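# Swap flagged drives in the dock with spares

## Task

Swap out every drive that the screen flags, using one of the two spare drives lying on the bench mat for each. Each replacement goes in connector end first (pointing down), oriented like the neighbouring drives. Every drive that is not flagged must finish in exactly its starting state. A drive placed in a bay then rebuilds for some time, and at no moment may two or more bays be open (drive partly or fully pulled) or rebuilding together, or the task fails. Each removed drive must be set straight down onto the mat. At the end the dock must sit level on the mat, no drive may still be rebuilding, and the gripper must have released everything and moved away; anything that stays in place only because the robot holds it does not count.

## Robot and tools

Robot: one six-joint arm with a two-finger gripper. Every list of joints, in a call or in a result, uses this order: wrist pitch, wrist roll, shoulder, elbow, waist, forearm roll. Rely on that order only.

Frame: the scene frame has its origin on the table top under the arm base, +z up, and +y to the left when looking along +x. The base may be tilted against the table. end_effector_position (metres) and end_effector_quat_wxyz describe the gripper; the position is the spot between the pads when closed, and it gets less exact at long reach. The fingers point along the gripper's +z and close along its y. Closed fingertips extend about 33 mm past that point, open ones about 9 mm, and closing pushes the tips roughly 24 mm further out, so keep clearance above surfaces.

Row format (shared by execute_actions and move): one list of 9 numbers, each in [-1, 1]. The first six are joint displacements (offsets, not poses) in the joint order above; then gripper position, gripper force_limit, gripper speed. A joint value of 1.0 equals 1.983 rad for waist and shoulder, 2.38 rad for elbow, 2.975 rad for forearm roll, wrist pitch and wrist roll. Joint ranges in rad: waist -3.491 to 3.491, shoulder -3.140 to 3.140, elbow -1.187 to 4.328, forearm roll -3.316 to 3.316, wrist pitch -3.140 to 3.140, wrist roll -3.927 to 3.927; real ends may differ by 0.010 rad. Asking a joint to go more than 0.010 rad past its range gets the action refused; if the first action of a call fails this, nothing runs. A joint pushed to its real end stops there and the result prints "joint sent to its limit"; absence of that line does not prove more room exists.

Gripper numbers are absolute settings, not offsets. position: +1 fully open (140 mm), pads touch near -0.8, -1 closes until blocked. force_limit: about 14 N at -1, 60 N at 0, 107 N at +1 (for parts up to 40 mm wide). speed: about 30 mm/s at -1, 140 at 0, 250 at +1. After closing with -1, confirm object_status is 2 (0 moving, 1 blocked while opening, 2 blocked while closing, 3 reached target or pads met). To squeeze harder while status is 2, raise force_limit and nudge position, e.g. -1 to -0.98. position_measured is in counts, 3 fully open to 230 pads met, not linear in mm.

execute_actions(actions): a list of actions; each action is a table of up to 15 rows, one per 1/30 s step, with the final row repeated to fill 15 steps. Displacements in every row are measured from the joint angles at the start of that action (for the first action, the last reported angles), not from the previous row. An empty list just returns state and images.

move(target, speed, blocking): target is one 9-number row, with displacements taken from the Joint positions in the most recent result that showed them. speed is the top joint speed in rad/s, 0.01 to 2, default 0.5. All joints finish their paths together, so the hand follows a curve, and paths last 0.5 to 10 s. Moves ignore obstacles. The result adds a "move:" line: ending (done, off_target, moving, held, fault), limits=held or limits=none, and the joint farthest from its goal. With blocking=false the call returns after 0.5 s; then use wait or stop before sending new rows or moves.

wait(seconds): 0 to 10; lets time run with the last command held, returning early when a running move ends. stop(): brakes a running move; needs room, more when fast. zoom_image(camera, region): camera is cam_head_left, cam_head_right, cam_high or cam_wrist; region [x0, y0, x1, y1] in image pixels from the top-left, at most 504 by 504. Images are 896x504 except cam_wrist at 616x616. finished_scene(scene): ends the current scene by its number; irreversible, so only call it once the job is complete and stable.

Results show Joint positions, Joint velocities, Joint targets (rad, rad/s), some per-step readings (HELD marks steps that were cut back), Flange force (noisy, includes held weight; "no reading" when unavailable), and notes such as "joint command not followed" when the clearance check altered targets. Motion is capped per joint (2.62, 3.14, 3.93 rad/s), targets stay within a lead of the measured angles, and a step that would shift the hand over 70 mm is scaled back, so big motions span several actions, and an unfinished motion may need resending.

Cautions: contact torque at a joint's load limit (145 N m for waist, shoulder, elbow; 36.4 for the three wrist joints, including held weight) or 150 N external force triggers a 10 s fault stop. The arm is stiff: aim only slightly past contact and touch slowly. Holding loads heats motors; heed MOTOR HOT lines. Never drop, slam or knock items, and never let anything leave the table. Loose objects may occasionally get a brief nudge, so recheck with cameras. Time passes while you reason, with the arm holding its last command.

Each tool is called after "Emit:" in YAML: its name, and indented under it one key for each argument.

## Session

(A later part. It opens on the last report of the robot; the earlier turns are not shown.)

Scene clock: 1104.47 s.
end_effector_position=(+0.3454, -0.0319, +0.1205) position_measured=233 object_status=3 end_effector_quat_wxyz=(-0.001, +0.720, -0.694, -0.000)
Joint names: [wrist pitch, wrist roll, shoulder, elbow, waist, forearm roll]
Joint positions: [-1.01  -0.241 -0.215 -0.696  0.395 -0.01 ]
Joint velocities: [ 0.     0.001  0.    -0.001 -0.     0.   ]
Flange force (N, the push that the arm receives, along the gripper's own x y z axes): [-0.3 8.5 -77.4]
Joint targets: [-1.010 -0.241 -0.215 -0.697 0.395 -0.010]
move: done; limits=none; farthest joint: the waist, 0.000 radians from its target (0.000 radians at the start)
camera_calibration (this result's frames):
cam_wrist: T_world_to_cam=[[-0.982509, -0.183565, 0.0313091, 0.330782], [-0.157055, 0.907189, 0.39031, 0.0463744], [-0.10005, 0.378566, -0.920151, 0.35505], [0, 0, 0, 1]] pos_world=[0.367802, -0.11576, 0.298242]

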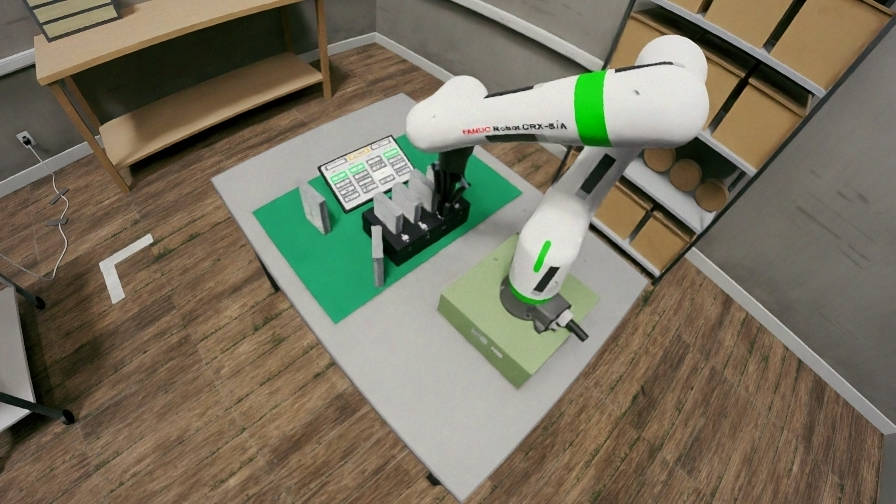

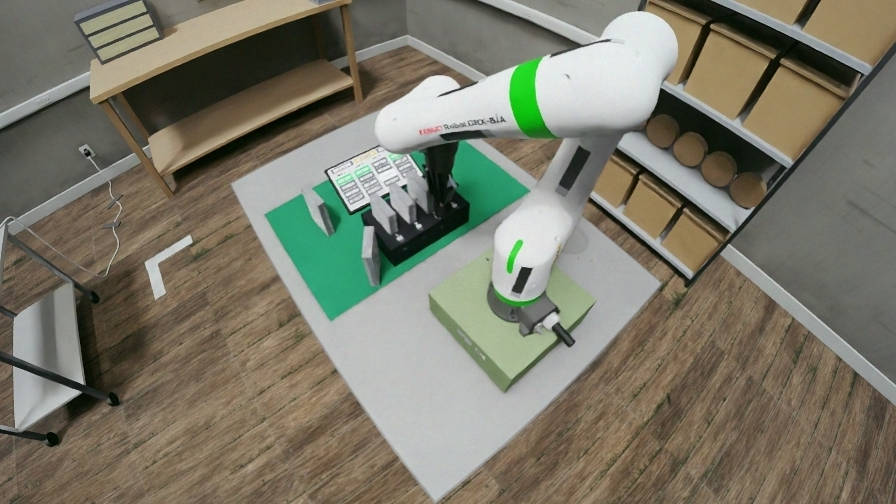

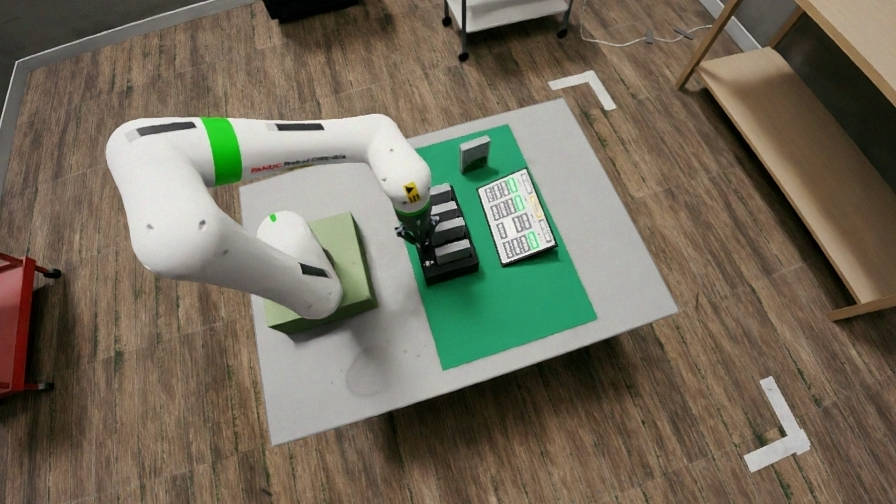

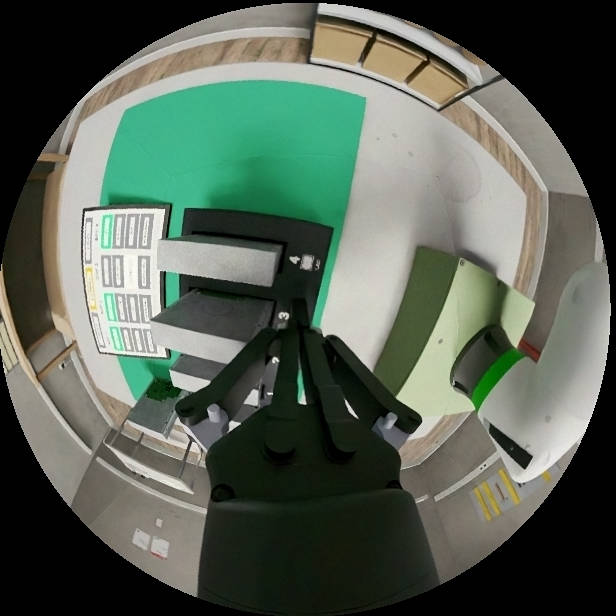

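Emit:
move:
  target: [-0.116,0,-0.076,0.087,0,0,-1,0,0.5]
  speed: 0.5

Scene clock: 1108.30 s.
end_effector_position=(+0.3465, -0.0303, +0.2495) position_measured=233 object_status=3 end_effector_quat_wxyz=(-0.007, +0.721, -0.693, +0.002)
Joint names: [wrist pitch, wrist roll, shoulder, elbow, waist, forearm roll]
Joint positions: [-1.355 -0.241 -0.365 -0.489  0.395 -0.009]
Joint velocities: [-0.001 -0.    -0.     0.001  0.    -0.   ]
Flange force (N, the push that the arm receives, along the gripper's own x y z axes): [0.8 -3.0 -2.7]
Joint targets: [-1.355 -0.241 -0.365 -0.489 0.395 -0.010]
move: done; limits=none; farthest joint: the elbow, 0.001 radians from its target (0.208 radians at the start)
camera_calibration (this result's frames):
cam_wrist: T_world_to_cam=[[-0.982214, -0.186821, 0.0187954, 0.331029], [-0.164597, 0.90487, 0.392579, -0.00326891], [-0.0903493, 0.382503, -0.919526, 0.469792], [0, 0, 0, 1]] pos_world=[0.367048, -0.114896, 0.427048]

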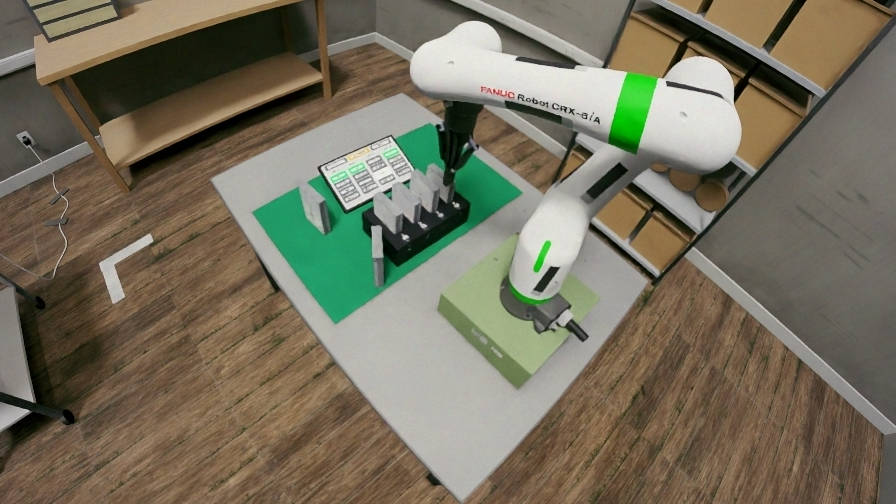

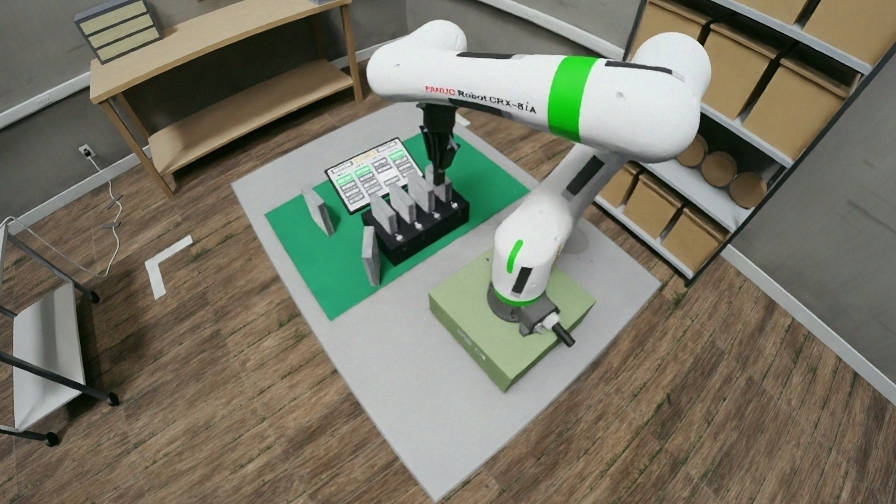

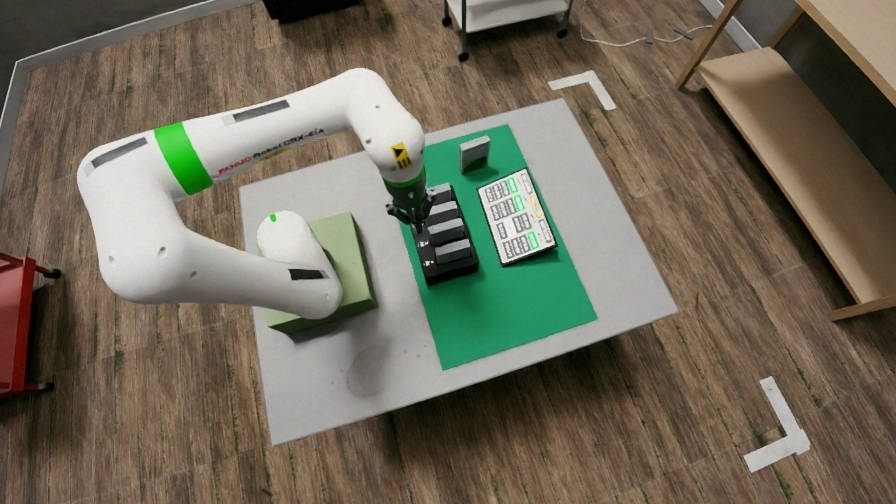

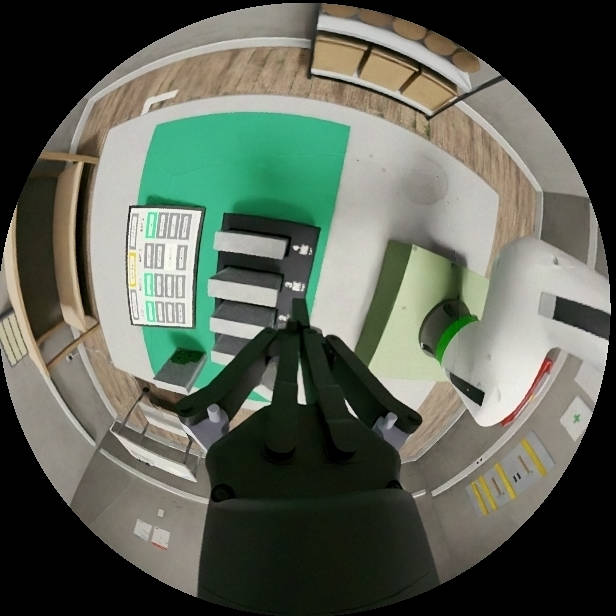

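Emit:
move:
  target: [0.017,0.0185,0.128,0.080,-0.031,-0.0015,1,0,0.5]
  speed: 0.6

Scene clock: 1113.37 s.
end_effector_position=(+0.4326, -0.0294, +0.2397) position_measured=3 object_status=3 end_effector_quat_wxyz=(-0.001, +0.718, -0.696, -0.000)
Joint names: [wrist pitch, wrist roll, shoulder, elbow, waist, forearm roll]
Joint positions: [-1.304 -0.186 -0.112 -0.299  0.334 -0.014]
Joint velocities: [ 0.001  0.002  0.    -0.001 -0.     0.001]
Flange force (N, the push that the arm receives, along the gripper's own x y z axes): [-0.8 -10.4 -2.5]
Joint targets: [-1.304 -0.186 -0.112 -0.299 0.334 -0.014]
move: done; limits=none; farthest joint: the waist, 0.000 radians from its target (0.062 radians at the start)
camera_calibration (this result's frames):
cam_wrist: T_world_to_cam=[[-0.983387, -0.178876, 0.0308674, 0.413766], [-0.152843, 0.907703, 0.390787, 0.00933329], [-0.0979208, 0.379577, -0.919964, 0.47159], [0, 0, 0, 1]] pos_world=[0.454498, -0.113464, 0.417427]

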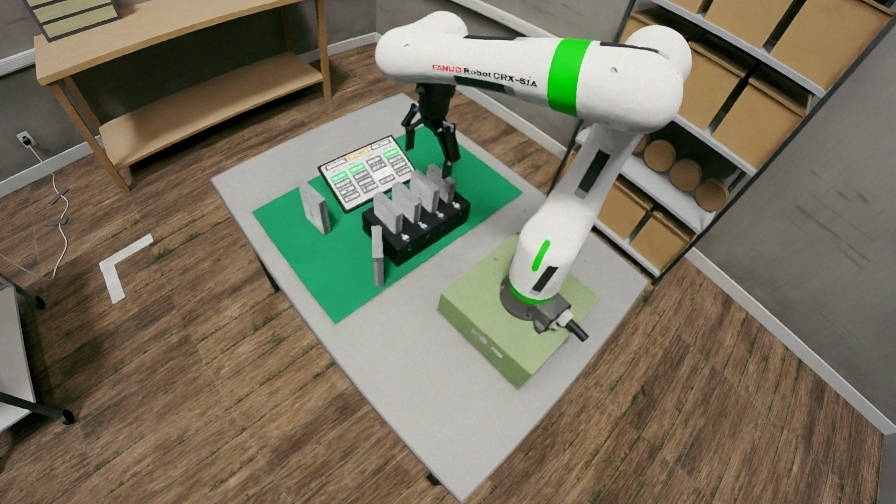

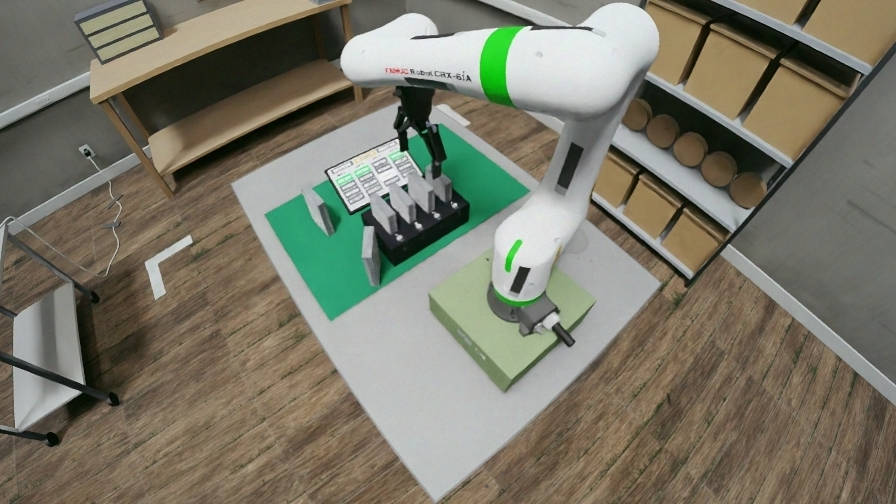

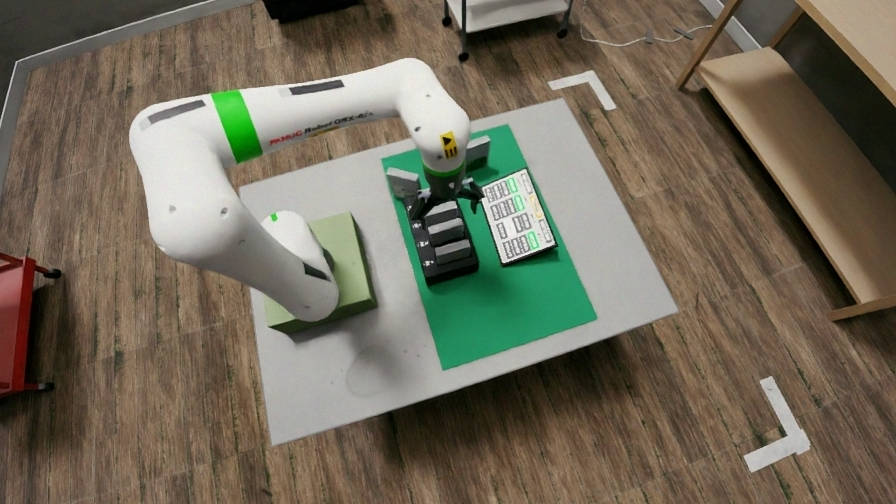

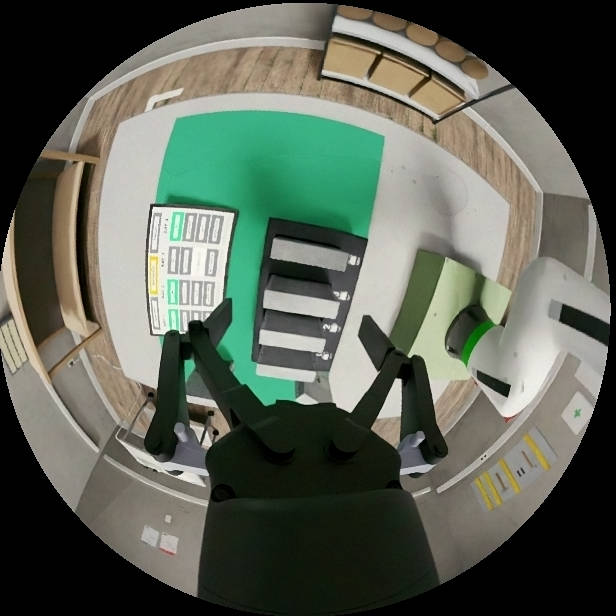

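Emit:
move:
  target: [0.082,0,0.044,-0.067,0,0,1,0,0.5]
  speed: 0.3

Scene clock: 1117.37 s.
end_effector_position=(+0.4273, -0.0322, +0.1416) position_measured=3 object_status=3 end_effector_quat_wxyz=(+0.000, +0.717, -0.697, -0.001)
Joint names: [wrist pitch, wrist roll, shoulder, elbow, waist, forearm roll]
Joint positions: [-1.06  -0.186 -0.024 -0.459  0.334 -0.014]
Joint velocities: [ 0.001  0.001 -0.     0.001 -0.     0.   ]
Flange force (N, the push that the arm receives, along the gripper's own x y z axes): [2.2 -12.6 -2.8]
Joint targets: [-1.060 -0.186 -0.024 -0.459 0.334 -0.014]
move: done; limits=none; farthest joint: the waist, 0.000 radians from its target (0.000 radians at the start)
camera_calibration (this result's frames):
cam_wrist: T_world_to_cam=[[-0.983871, -0.175695, 0.0335964, 0.411077], [-0.14901, 0.90891, 0.38946, 0.0479865], [-0.0989621, 0.378172, -0.92043, 0.382337], [0, 0, 0, 1]] pos_world=[0.449434, -0.115981, 0.319415]

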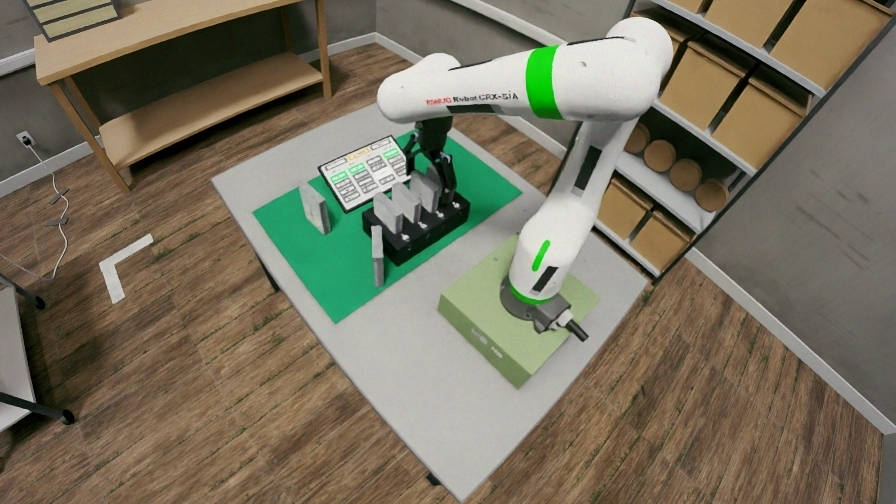

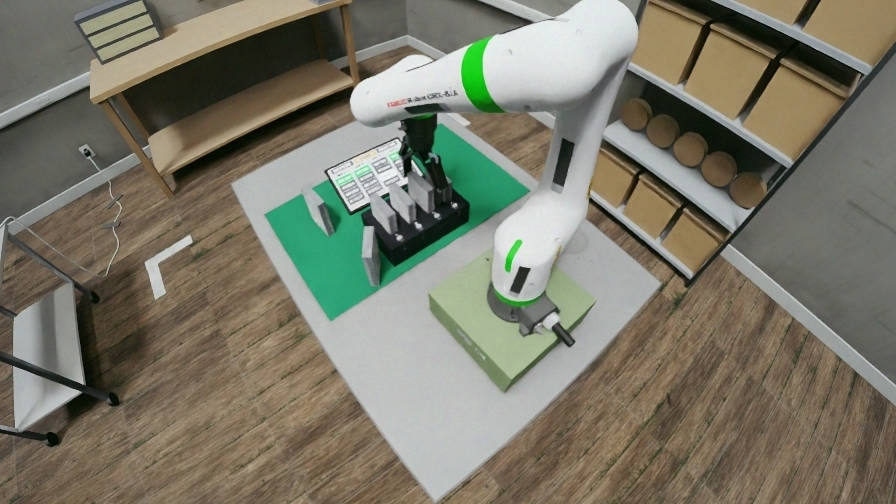

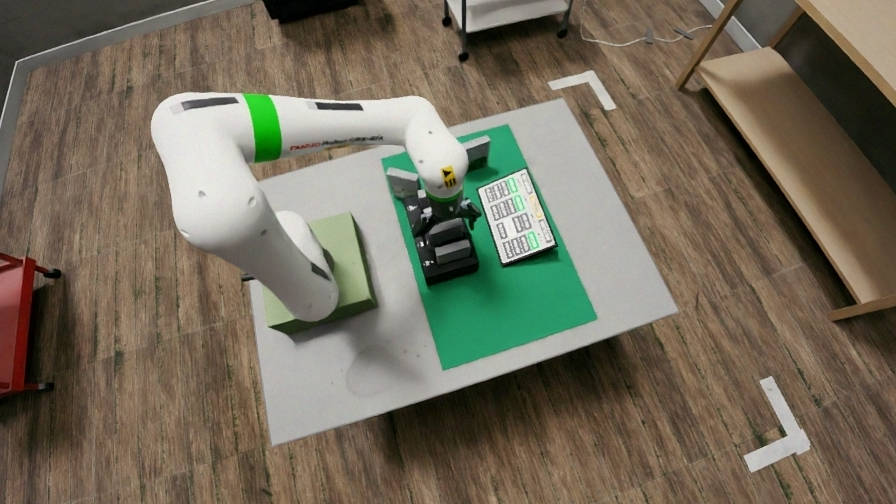

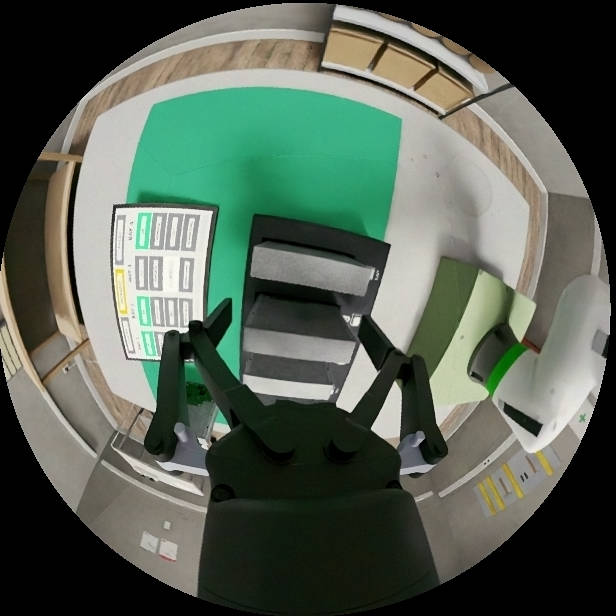

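Emit:
execute_actions:
  actions:
    - [[0,-0.002,0,0,0.0035,0,1,0,0]]
    - [[0,0,0,0,0,0,-1,0.3,0]]
    - [[0,0,0,0,0,0,-1,0.3,0]]
    - [[0,0,0,0,0,0,-1,0.3,0]]

Scene clock: 1122.70 s.
end_effector_position=(+0.4276, -0.0292, +0.1415) position_measured=77 object_status=2 end_effector_quat_wxyz=(+0.000, +0.718, -0.696, -0.001)
Joint names: [wrist pitch, wrist roll, shoulder, elbow, waist, forearm roll]
Joint positions: [-1.06  -0.192 -0.024 -0.459  0.341 -0.014]
Joint velocities: [ 0.     0.001 -0.     0.001 -0.    -0.001]
Flange force (N, the push that the arm receives, along the gripper's own x y z axes): [-0.5 -5.1 -10.1]
Flange force at the end of the 1st action (N, along the gripper's axes at the end of the call): [0.5 -9.0 0.3]
Flange force at the end of the 2nd action (N, along the gripper's axes at the end of the call): [-0.5 -9.0 -8.8]
Flange force at the end of the 3rd action (N, along the gripper's axes at the end of the call): [-0.8 -5.7 -10.0]
Joint targets: [-1.060 -0.192 -0.024 -0.459 0.341 -0.014]
Step readings (joint positions; steps 1 to 15: 1st action; 16 to 30: 2nd action; 31 to 45: 3rd action; 46 to 60: 4th action):
0: [-1.060 -0.186 -0.024 -0.459 0.334 -0.014]
1: [-1.060 -0.186 -0.024 -0.459 0.334 -0.014]
2: [-1.060 -0.187 -0.024 -0.459 0.336 -0.014]
4: [-1.060 -0.191 -0.024 -0.459 0.341 -0.014]
8: [-1.060 -0.192 -0.024 -0.459 0.341 -0.014]
15: [-1.060 -0.192 -0.024 -0.459 0.341 -0.014]
16: [-1.060 -0.192 -0.024 -0.459 0.341 -0.014]
17: [-1.060 -0.192 -0.024 -0.459 0.341 -0.014]
19: [-1.060 -0.192 -0.024 -0.459 0.341 -0.014]
23: [-1.060 -0.192 -0.024 -0.459 0.341 -0.014]
30: [-1.060 -0.192 -0.024 -0.459 0.341 -0.014]
31: [-1.060 -0.192 -0.024 -0.459 0.341 -0.014]
32: [-1.060 -0.192 -0.024 -0.459 0.341 -0.014]
34: [-1.060 -0.192 -0.024 -0.459 0.341 -0.014]
38: [-1.060 -0.192 -0.024 -0.459 0.341 -0.014]
45: [-1.060 -0.192 -0.024 -0.459 0.341 -0.014]
46: [-1.060 -0.192 -0.024 -0.459 0.341 -0.014]
47: [-1.060 -0.192 -0.024 -0.459 0.341 -0.014]
49: [-1.060 -0.192 -0.024 -0.459 0.341 -0.014]
53: [-1.060 -0.192 -0.024 -0.459 0.341 -0.014]
60: Joint positions above
camera_calibration (this result's frames):
cam_wrist: T_world_to_cam=[[-0.983696, -0.176666, 0.0336448, 0.411708], [-0.149836, 0.908565, 0.389947, 0.0456525], [-0.0994589, 0.378548, -0.920222, 0.381358], [0, 0, 0, 1]] pos_world=[0.449765, -0.113106, 0.31928]

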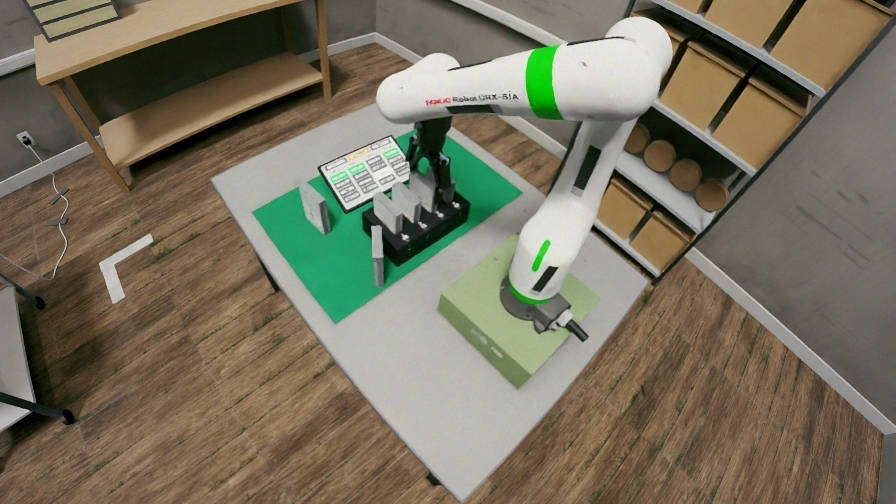

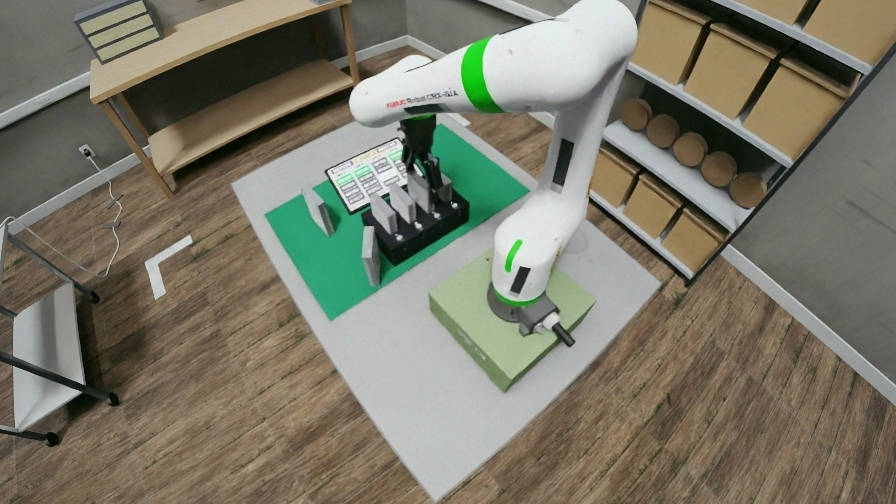

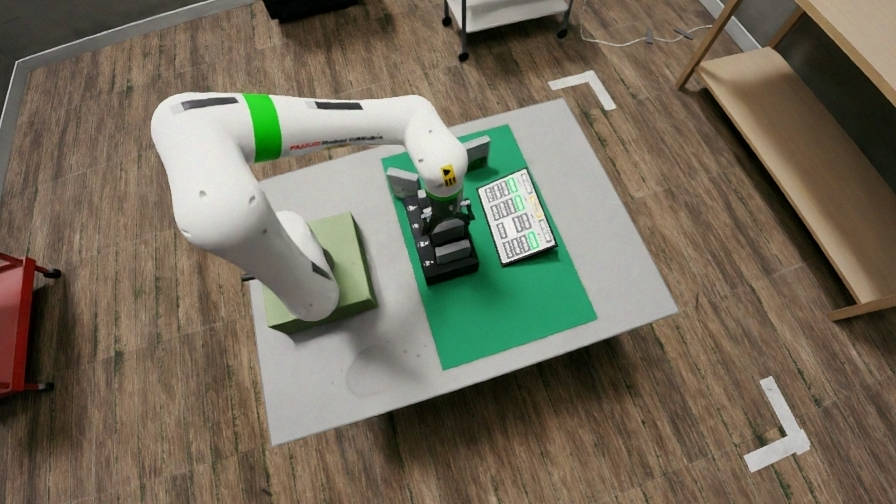

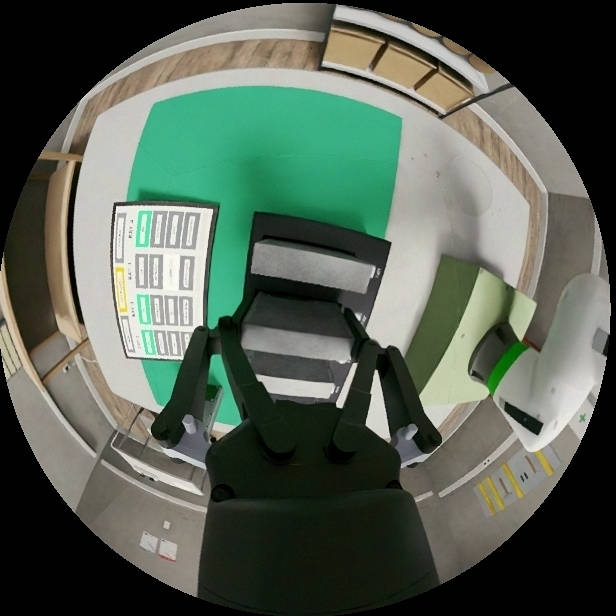

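Emit:
move:
  target: [-0.0555,0,-0.038,0.039,0,0,-1,0.3,0]
  speed: 0.12

Scene clock: 1128.53 s.
end_effector_position=(+0.4278, -0.0281, +0.2076) position_measured=77 object_status=2 end_effector_quat_wxyz=(-0.001, +0.718, -0.696, -0.000)
Joint names: [wrist pitch, wrist roll, shoulder, elbow, waist, forearm roll]
Joint positions: [-1.225 -0.192 -0.1   -0.366  0.341 -0.014]
Joint velocities: [-0.    -0.001  0.     0.002  0.     0.   ]
Flange force (N, the push that the arm receives, along the gripper's own x y z axes): [0.4 -7.2 3.1]
Joint targets: [-1.225 -0.192 -0.100 -0.366 0.341 -0.014]
move: done; limits=none; farthest joint: the waist, 0.000 radians from its target (0.000 radians at the start)
camera_calibration (this result's frames):
cam_wrist: T_world_to_cam=[[-0.983407, -0.178812, 0.0306135, 0.410318], [-0.152858, 0.907608, 0.391003, 0.0199412], [-0.097701, 0.379835, -0.91988, 0.440977], [0, 0, 0, 1]] pos_world=[0.449641, -0.112228, 0.385288]

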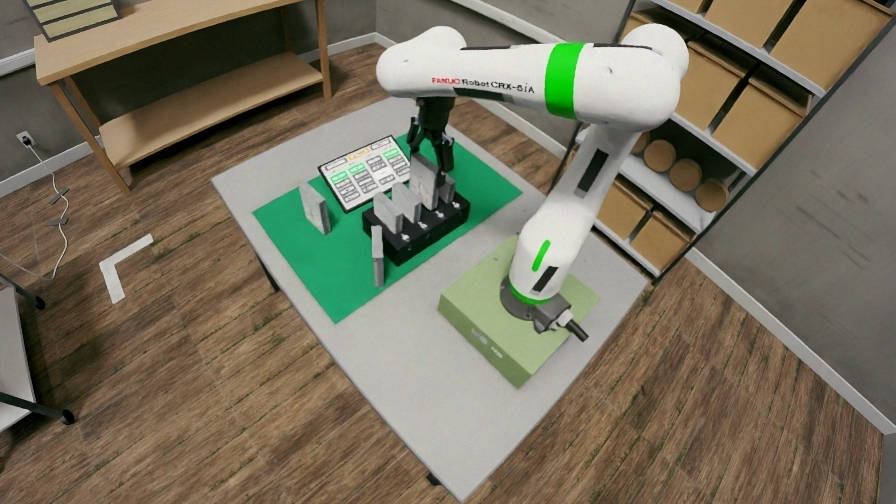

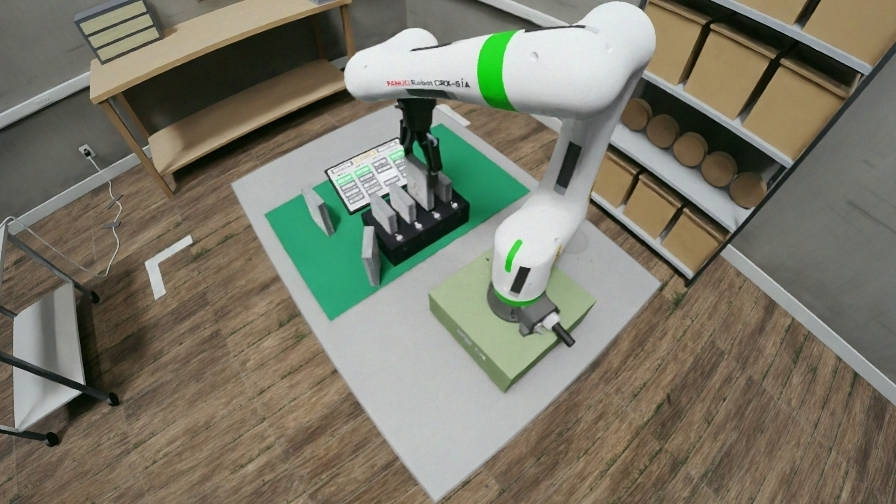

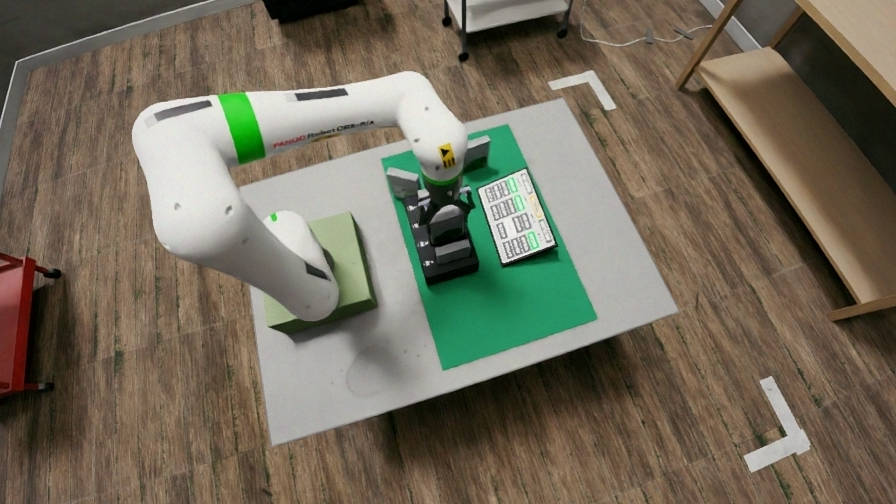

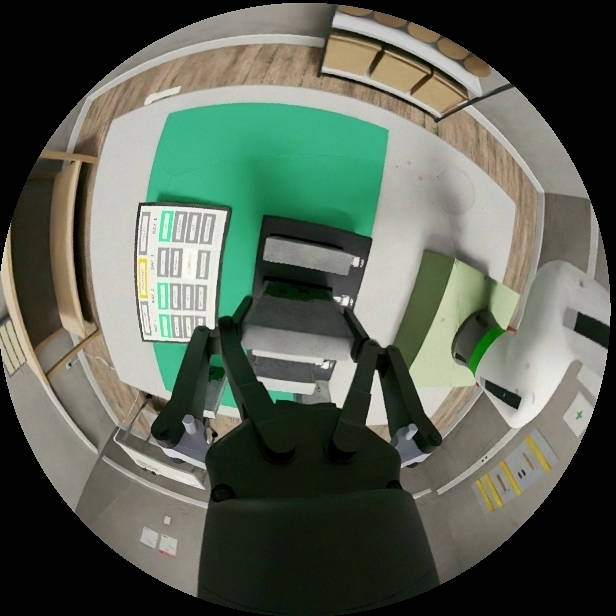

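To z≈0.31.

Emit:
move:
  target: [-0.084,0,-0.030,0.079,0,0,-1,0.3,0]
  speed: 0.35

Scene clock: 1131.93 s.
end_effector_position=(+0.4259, -0.0271, +0.3099) position_measured=77 object_status=2 end_effector_quat_wxyz=(-0.001, +0.719, -0.694, -0.001)
Joint names: [wrist pitch, wrist roll, shoulder, elbow, waist, forearm roll]
Joint positions: [-1.475 -0.192 -0.159 -0.178  0.341 -0.014]
Joint velocities: [ 0.001 -0.    -0.     0.001  0.    -0.001]
Flange force (N, the push that the arm receives, along the gripper's own x y z axes): [1.8 -9.6 0.8]
Joint targets: [-1.475 -0.192 -0.159 -0.178 0.341 -0.014]
move: done; limits=none; farthest joint: the waist, 0.000 radians from its target (0.000 radians at the start)
camera_calibration (this result's frames):
cam_wrist: T_world_to_cam=[[-0.982724, -0.182123, 0.0329373, 0.404403], [-0.154967, 0.907005, 0.39157, -0.0204989], [-0.101188, 0.379701, -0.919559, 0.535885], [0, 0, 0, 1]] pos_world=[0.448465, -0.111232, 0.487485]

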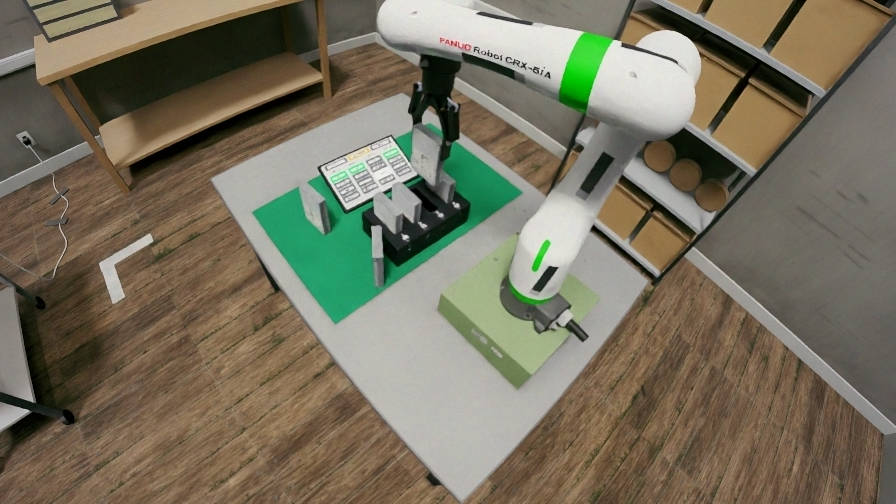

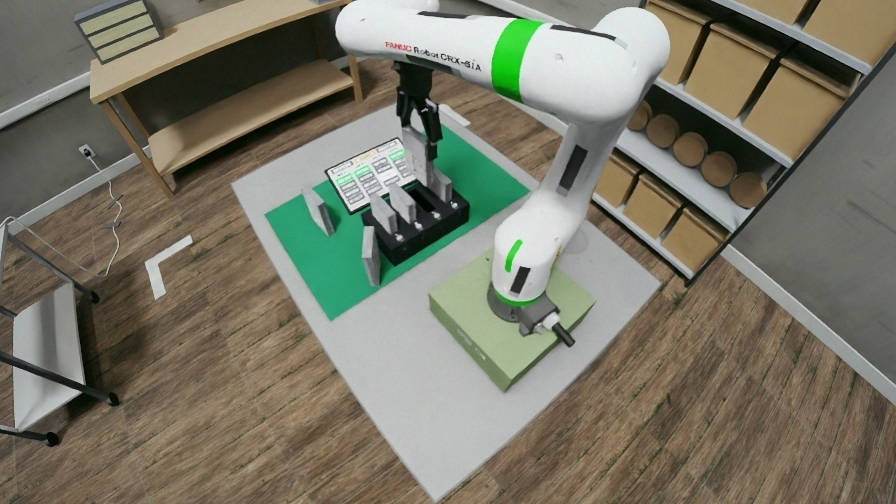

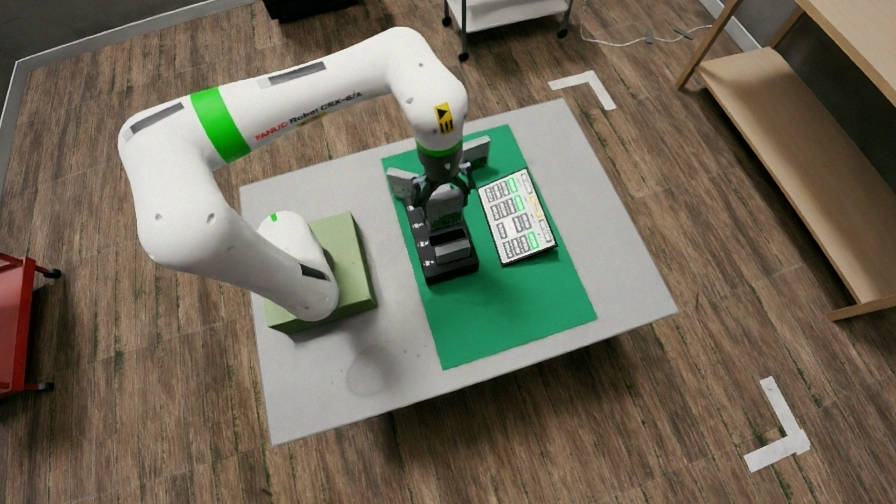

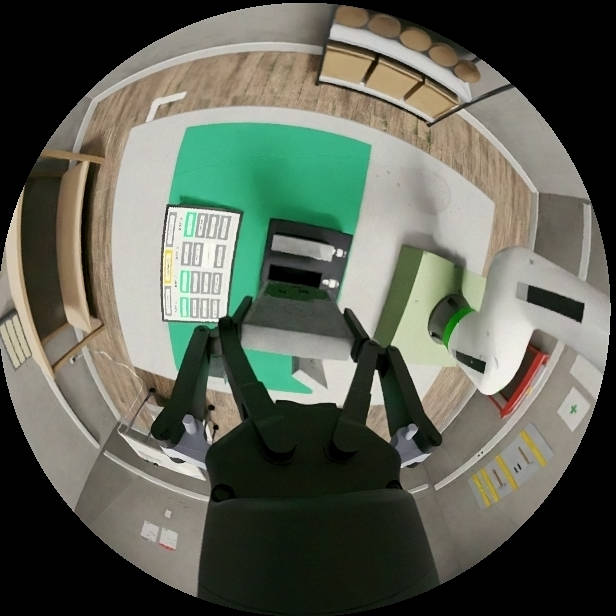

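Emit:
move:
  target: [0,0,0.0736,0.061,-0.2527,0,-1,0.3,0]
  speed: 0.5

Scene clock: 1139.00 s.
end_effector_position=(+0.4172, -0.2360, +0.3212) position_measured=77 object_status=2 end_effector_quat_wxyz=(-0.007, -0.525, +0.851, -0.016)
Joint names: [wrist pitch, wrist roll, shoulder, elbow, waist, forearm roll]
Joint positions: [-1.475 -0.192 -0.013 -0.033 -0.16  -0.014]
Joint velocities: [ 0.    -0.     0.    -0.003 -0.001  0.   ]
Flange force (N, the push that the arm receives, along the gripper's own x y z axes): [2.7 -15.7 -0.9]
Joint targets: [-1.475 -0.192 -0.013 -0.033 -0.160 -0.014]
move: done; limits=none; farthest joint: the waist, 0.000 radians from its target (0.501 radians at the start)
camera_calibration (this result's frames):
cam_wrist: T_world_to_cam=[[-0.949929, 0.311977, 0.0174846, 0.465378], [0.297183, 0.884764, 0.358993, -0.0202196], [0.0965276, 0.346214, -0.933177, 0.538705], [0, 0, 0, 1]] pos_world=[0.396085, -0.313804, 0.501829]

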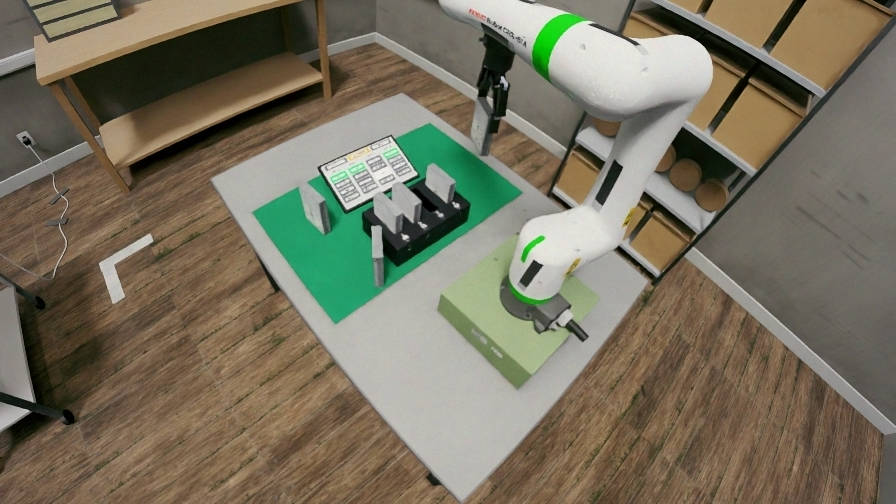

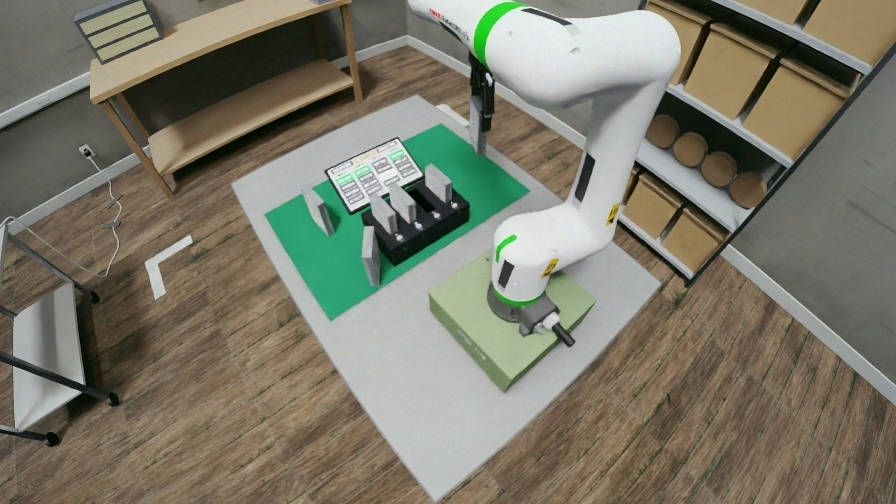

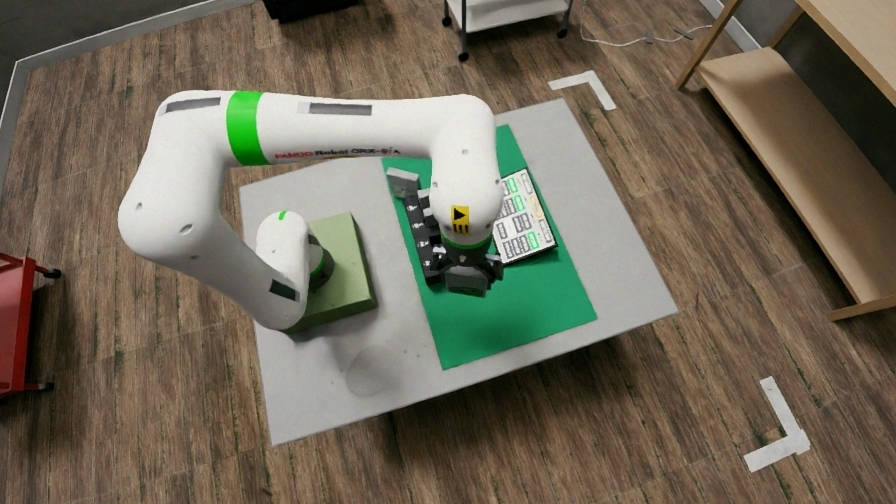

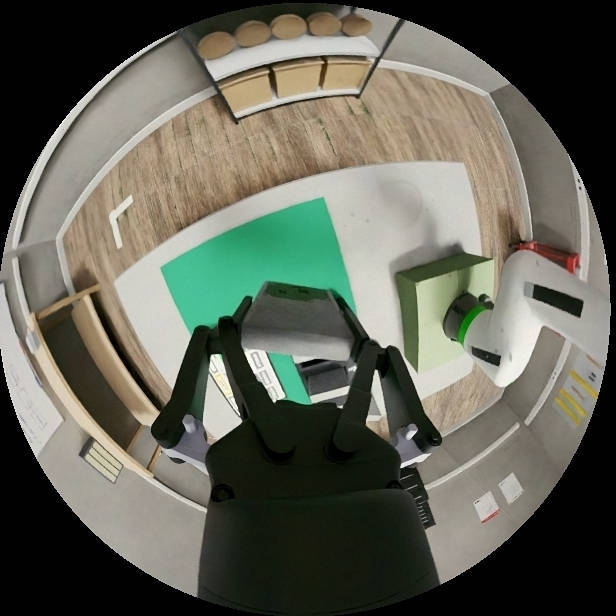

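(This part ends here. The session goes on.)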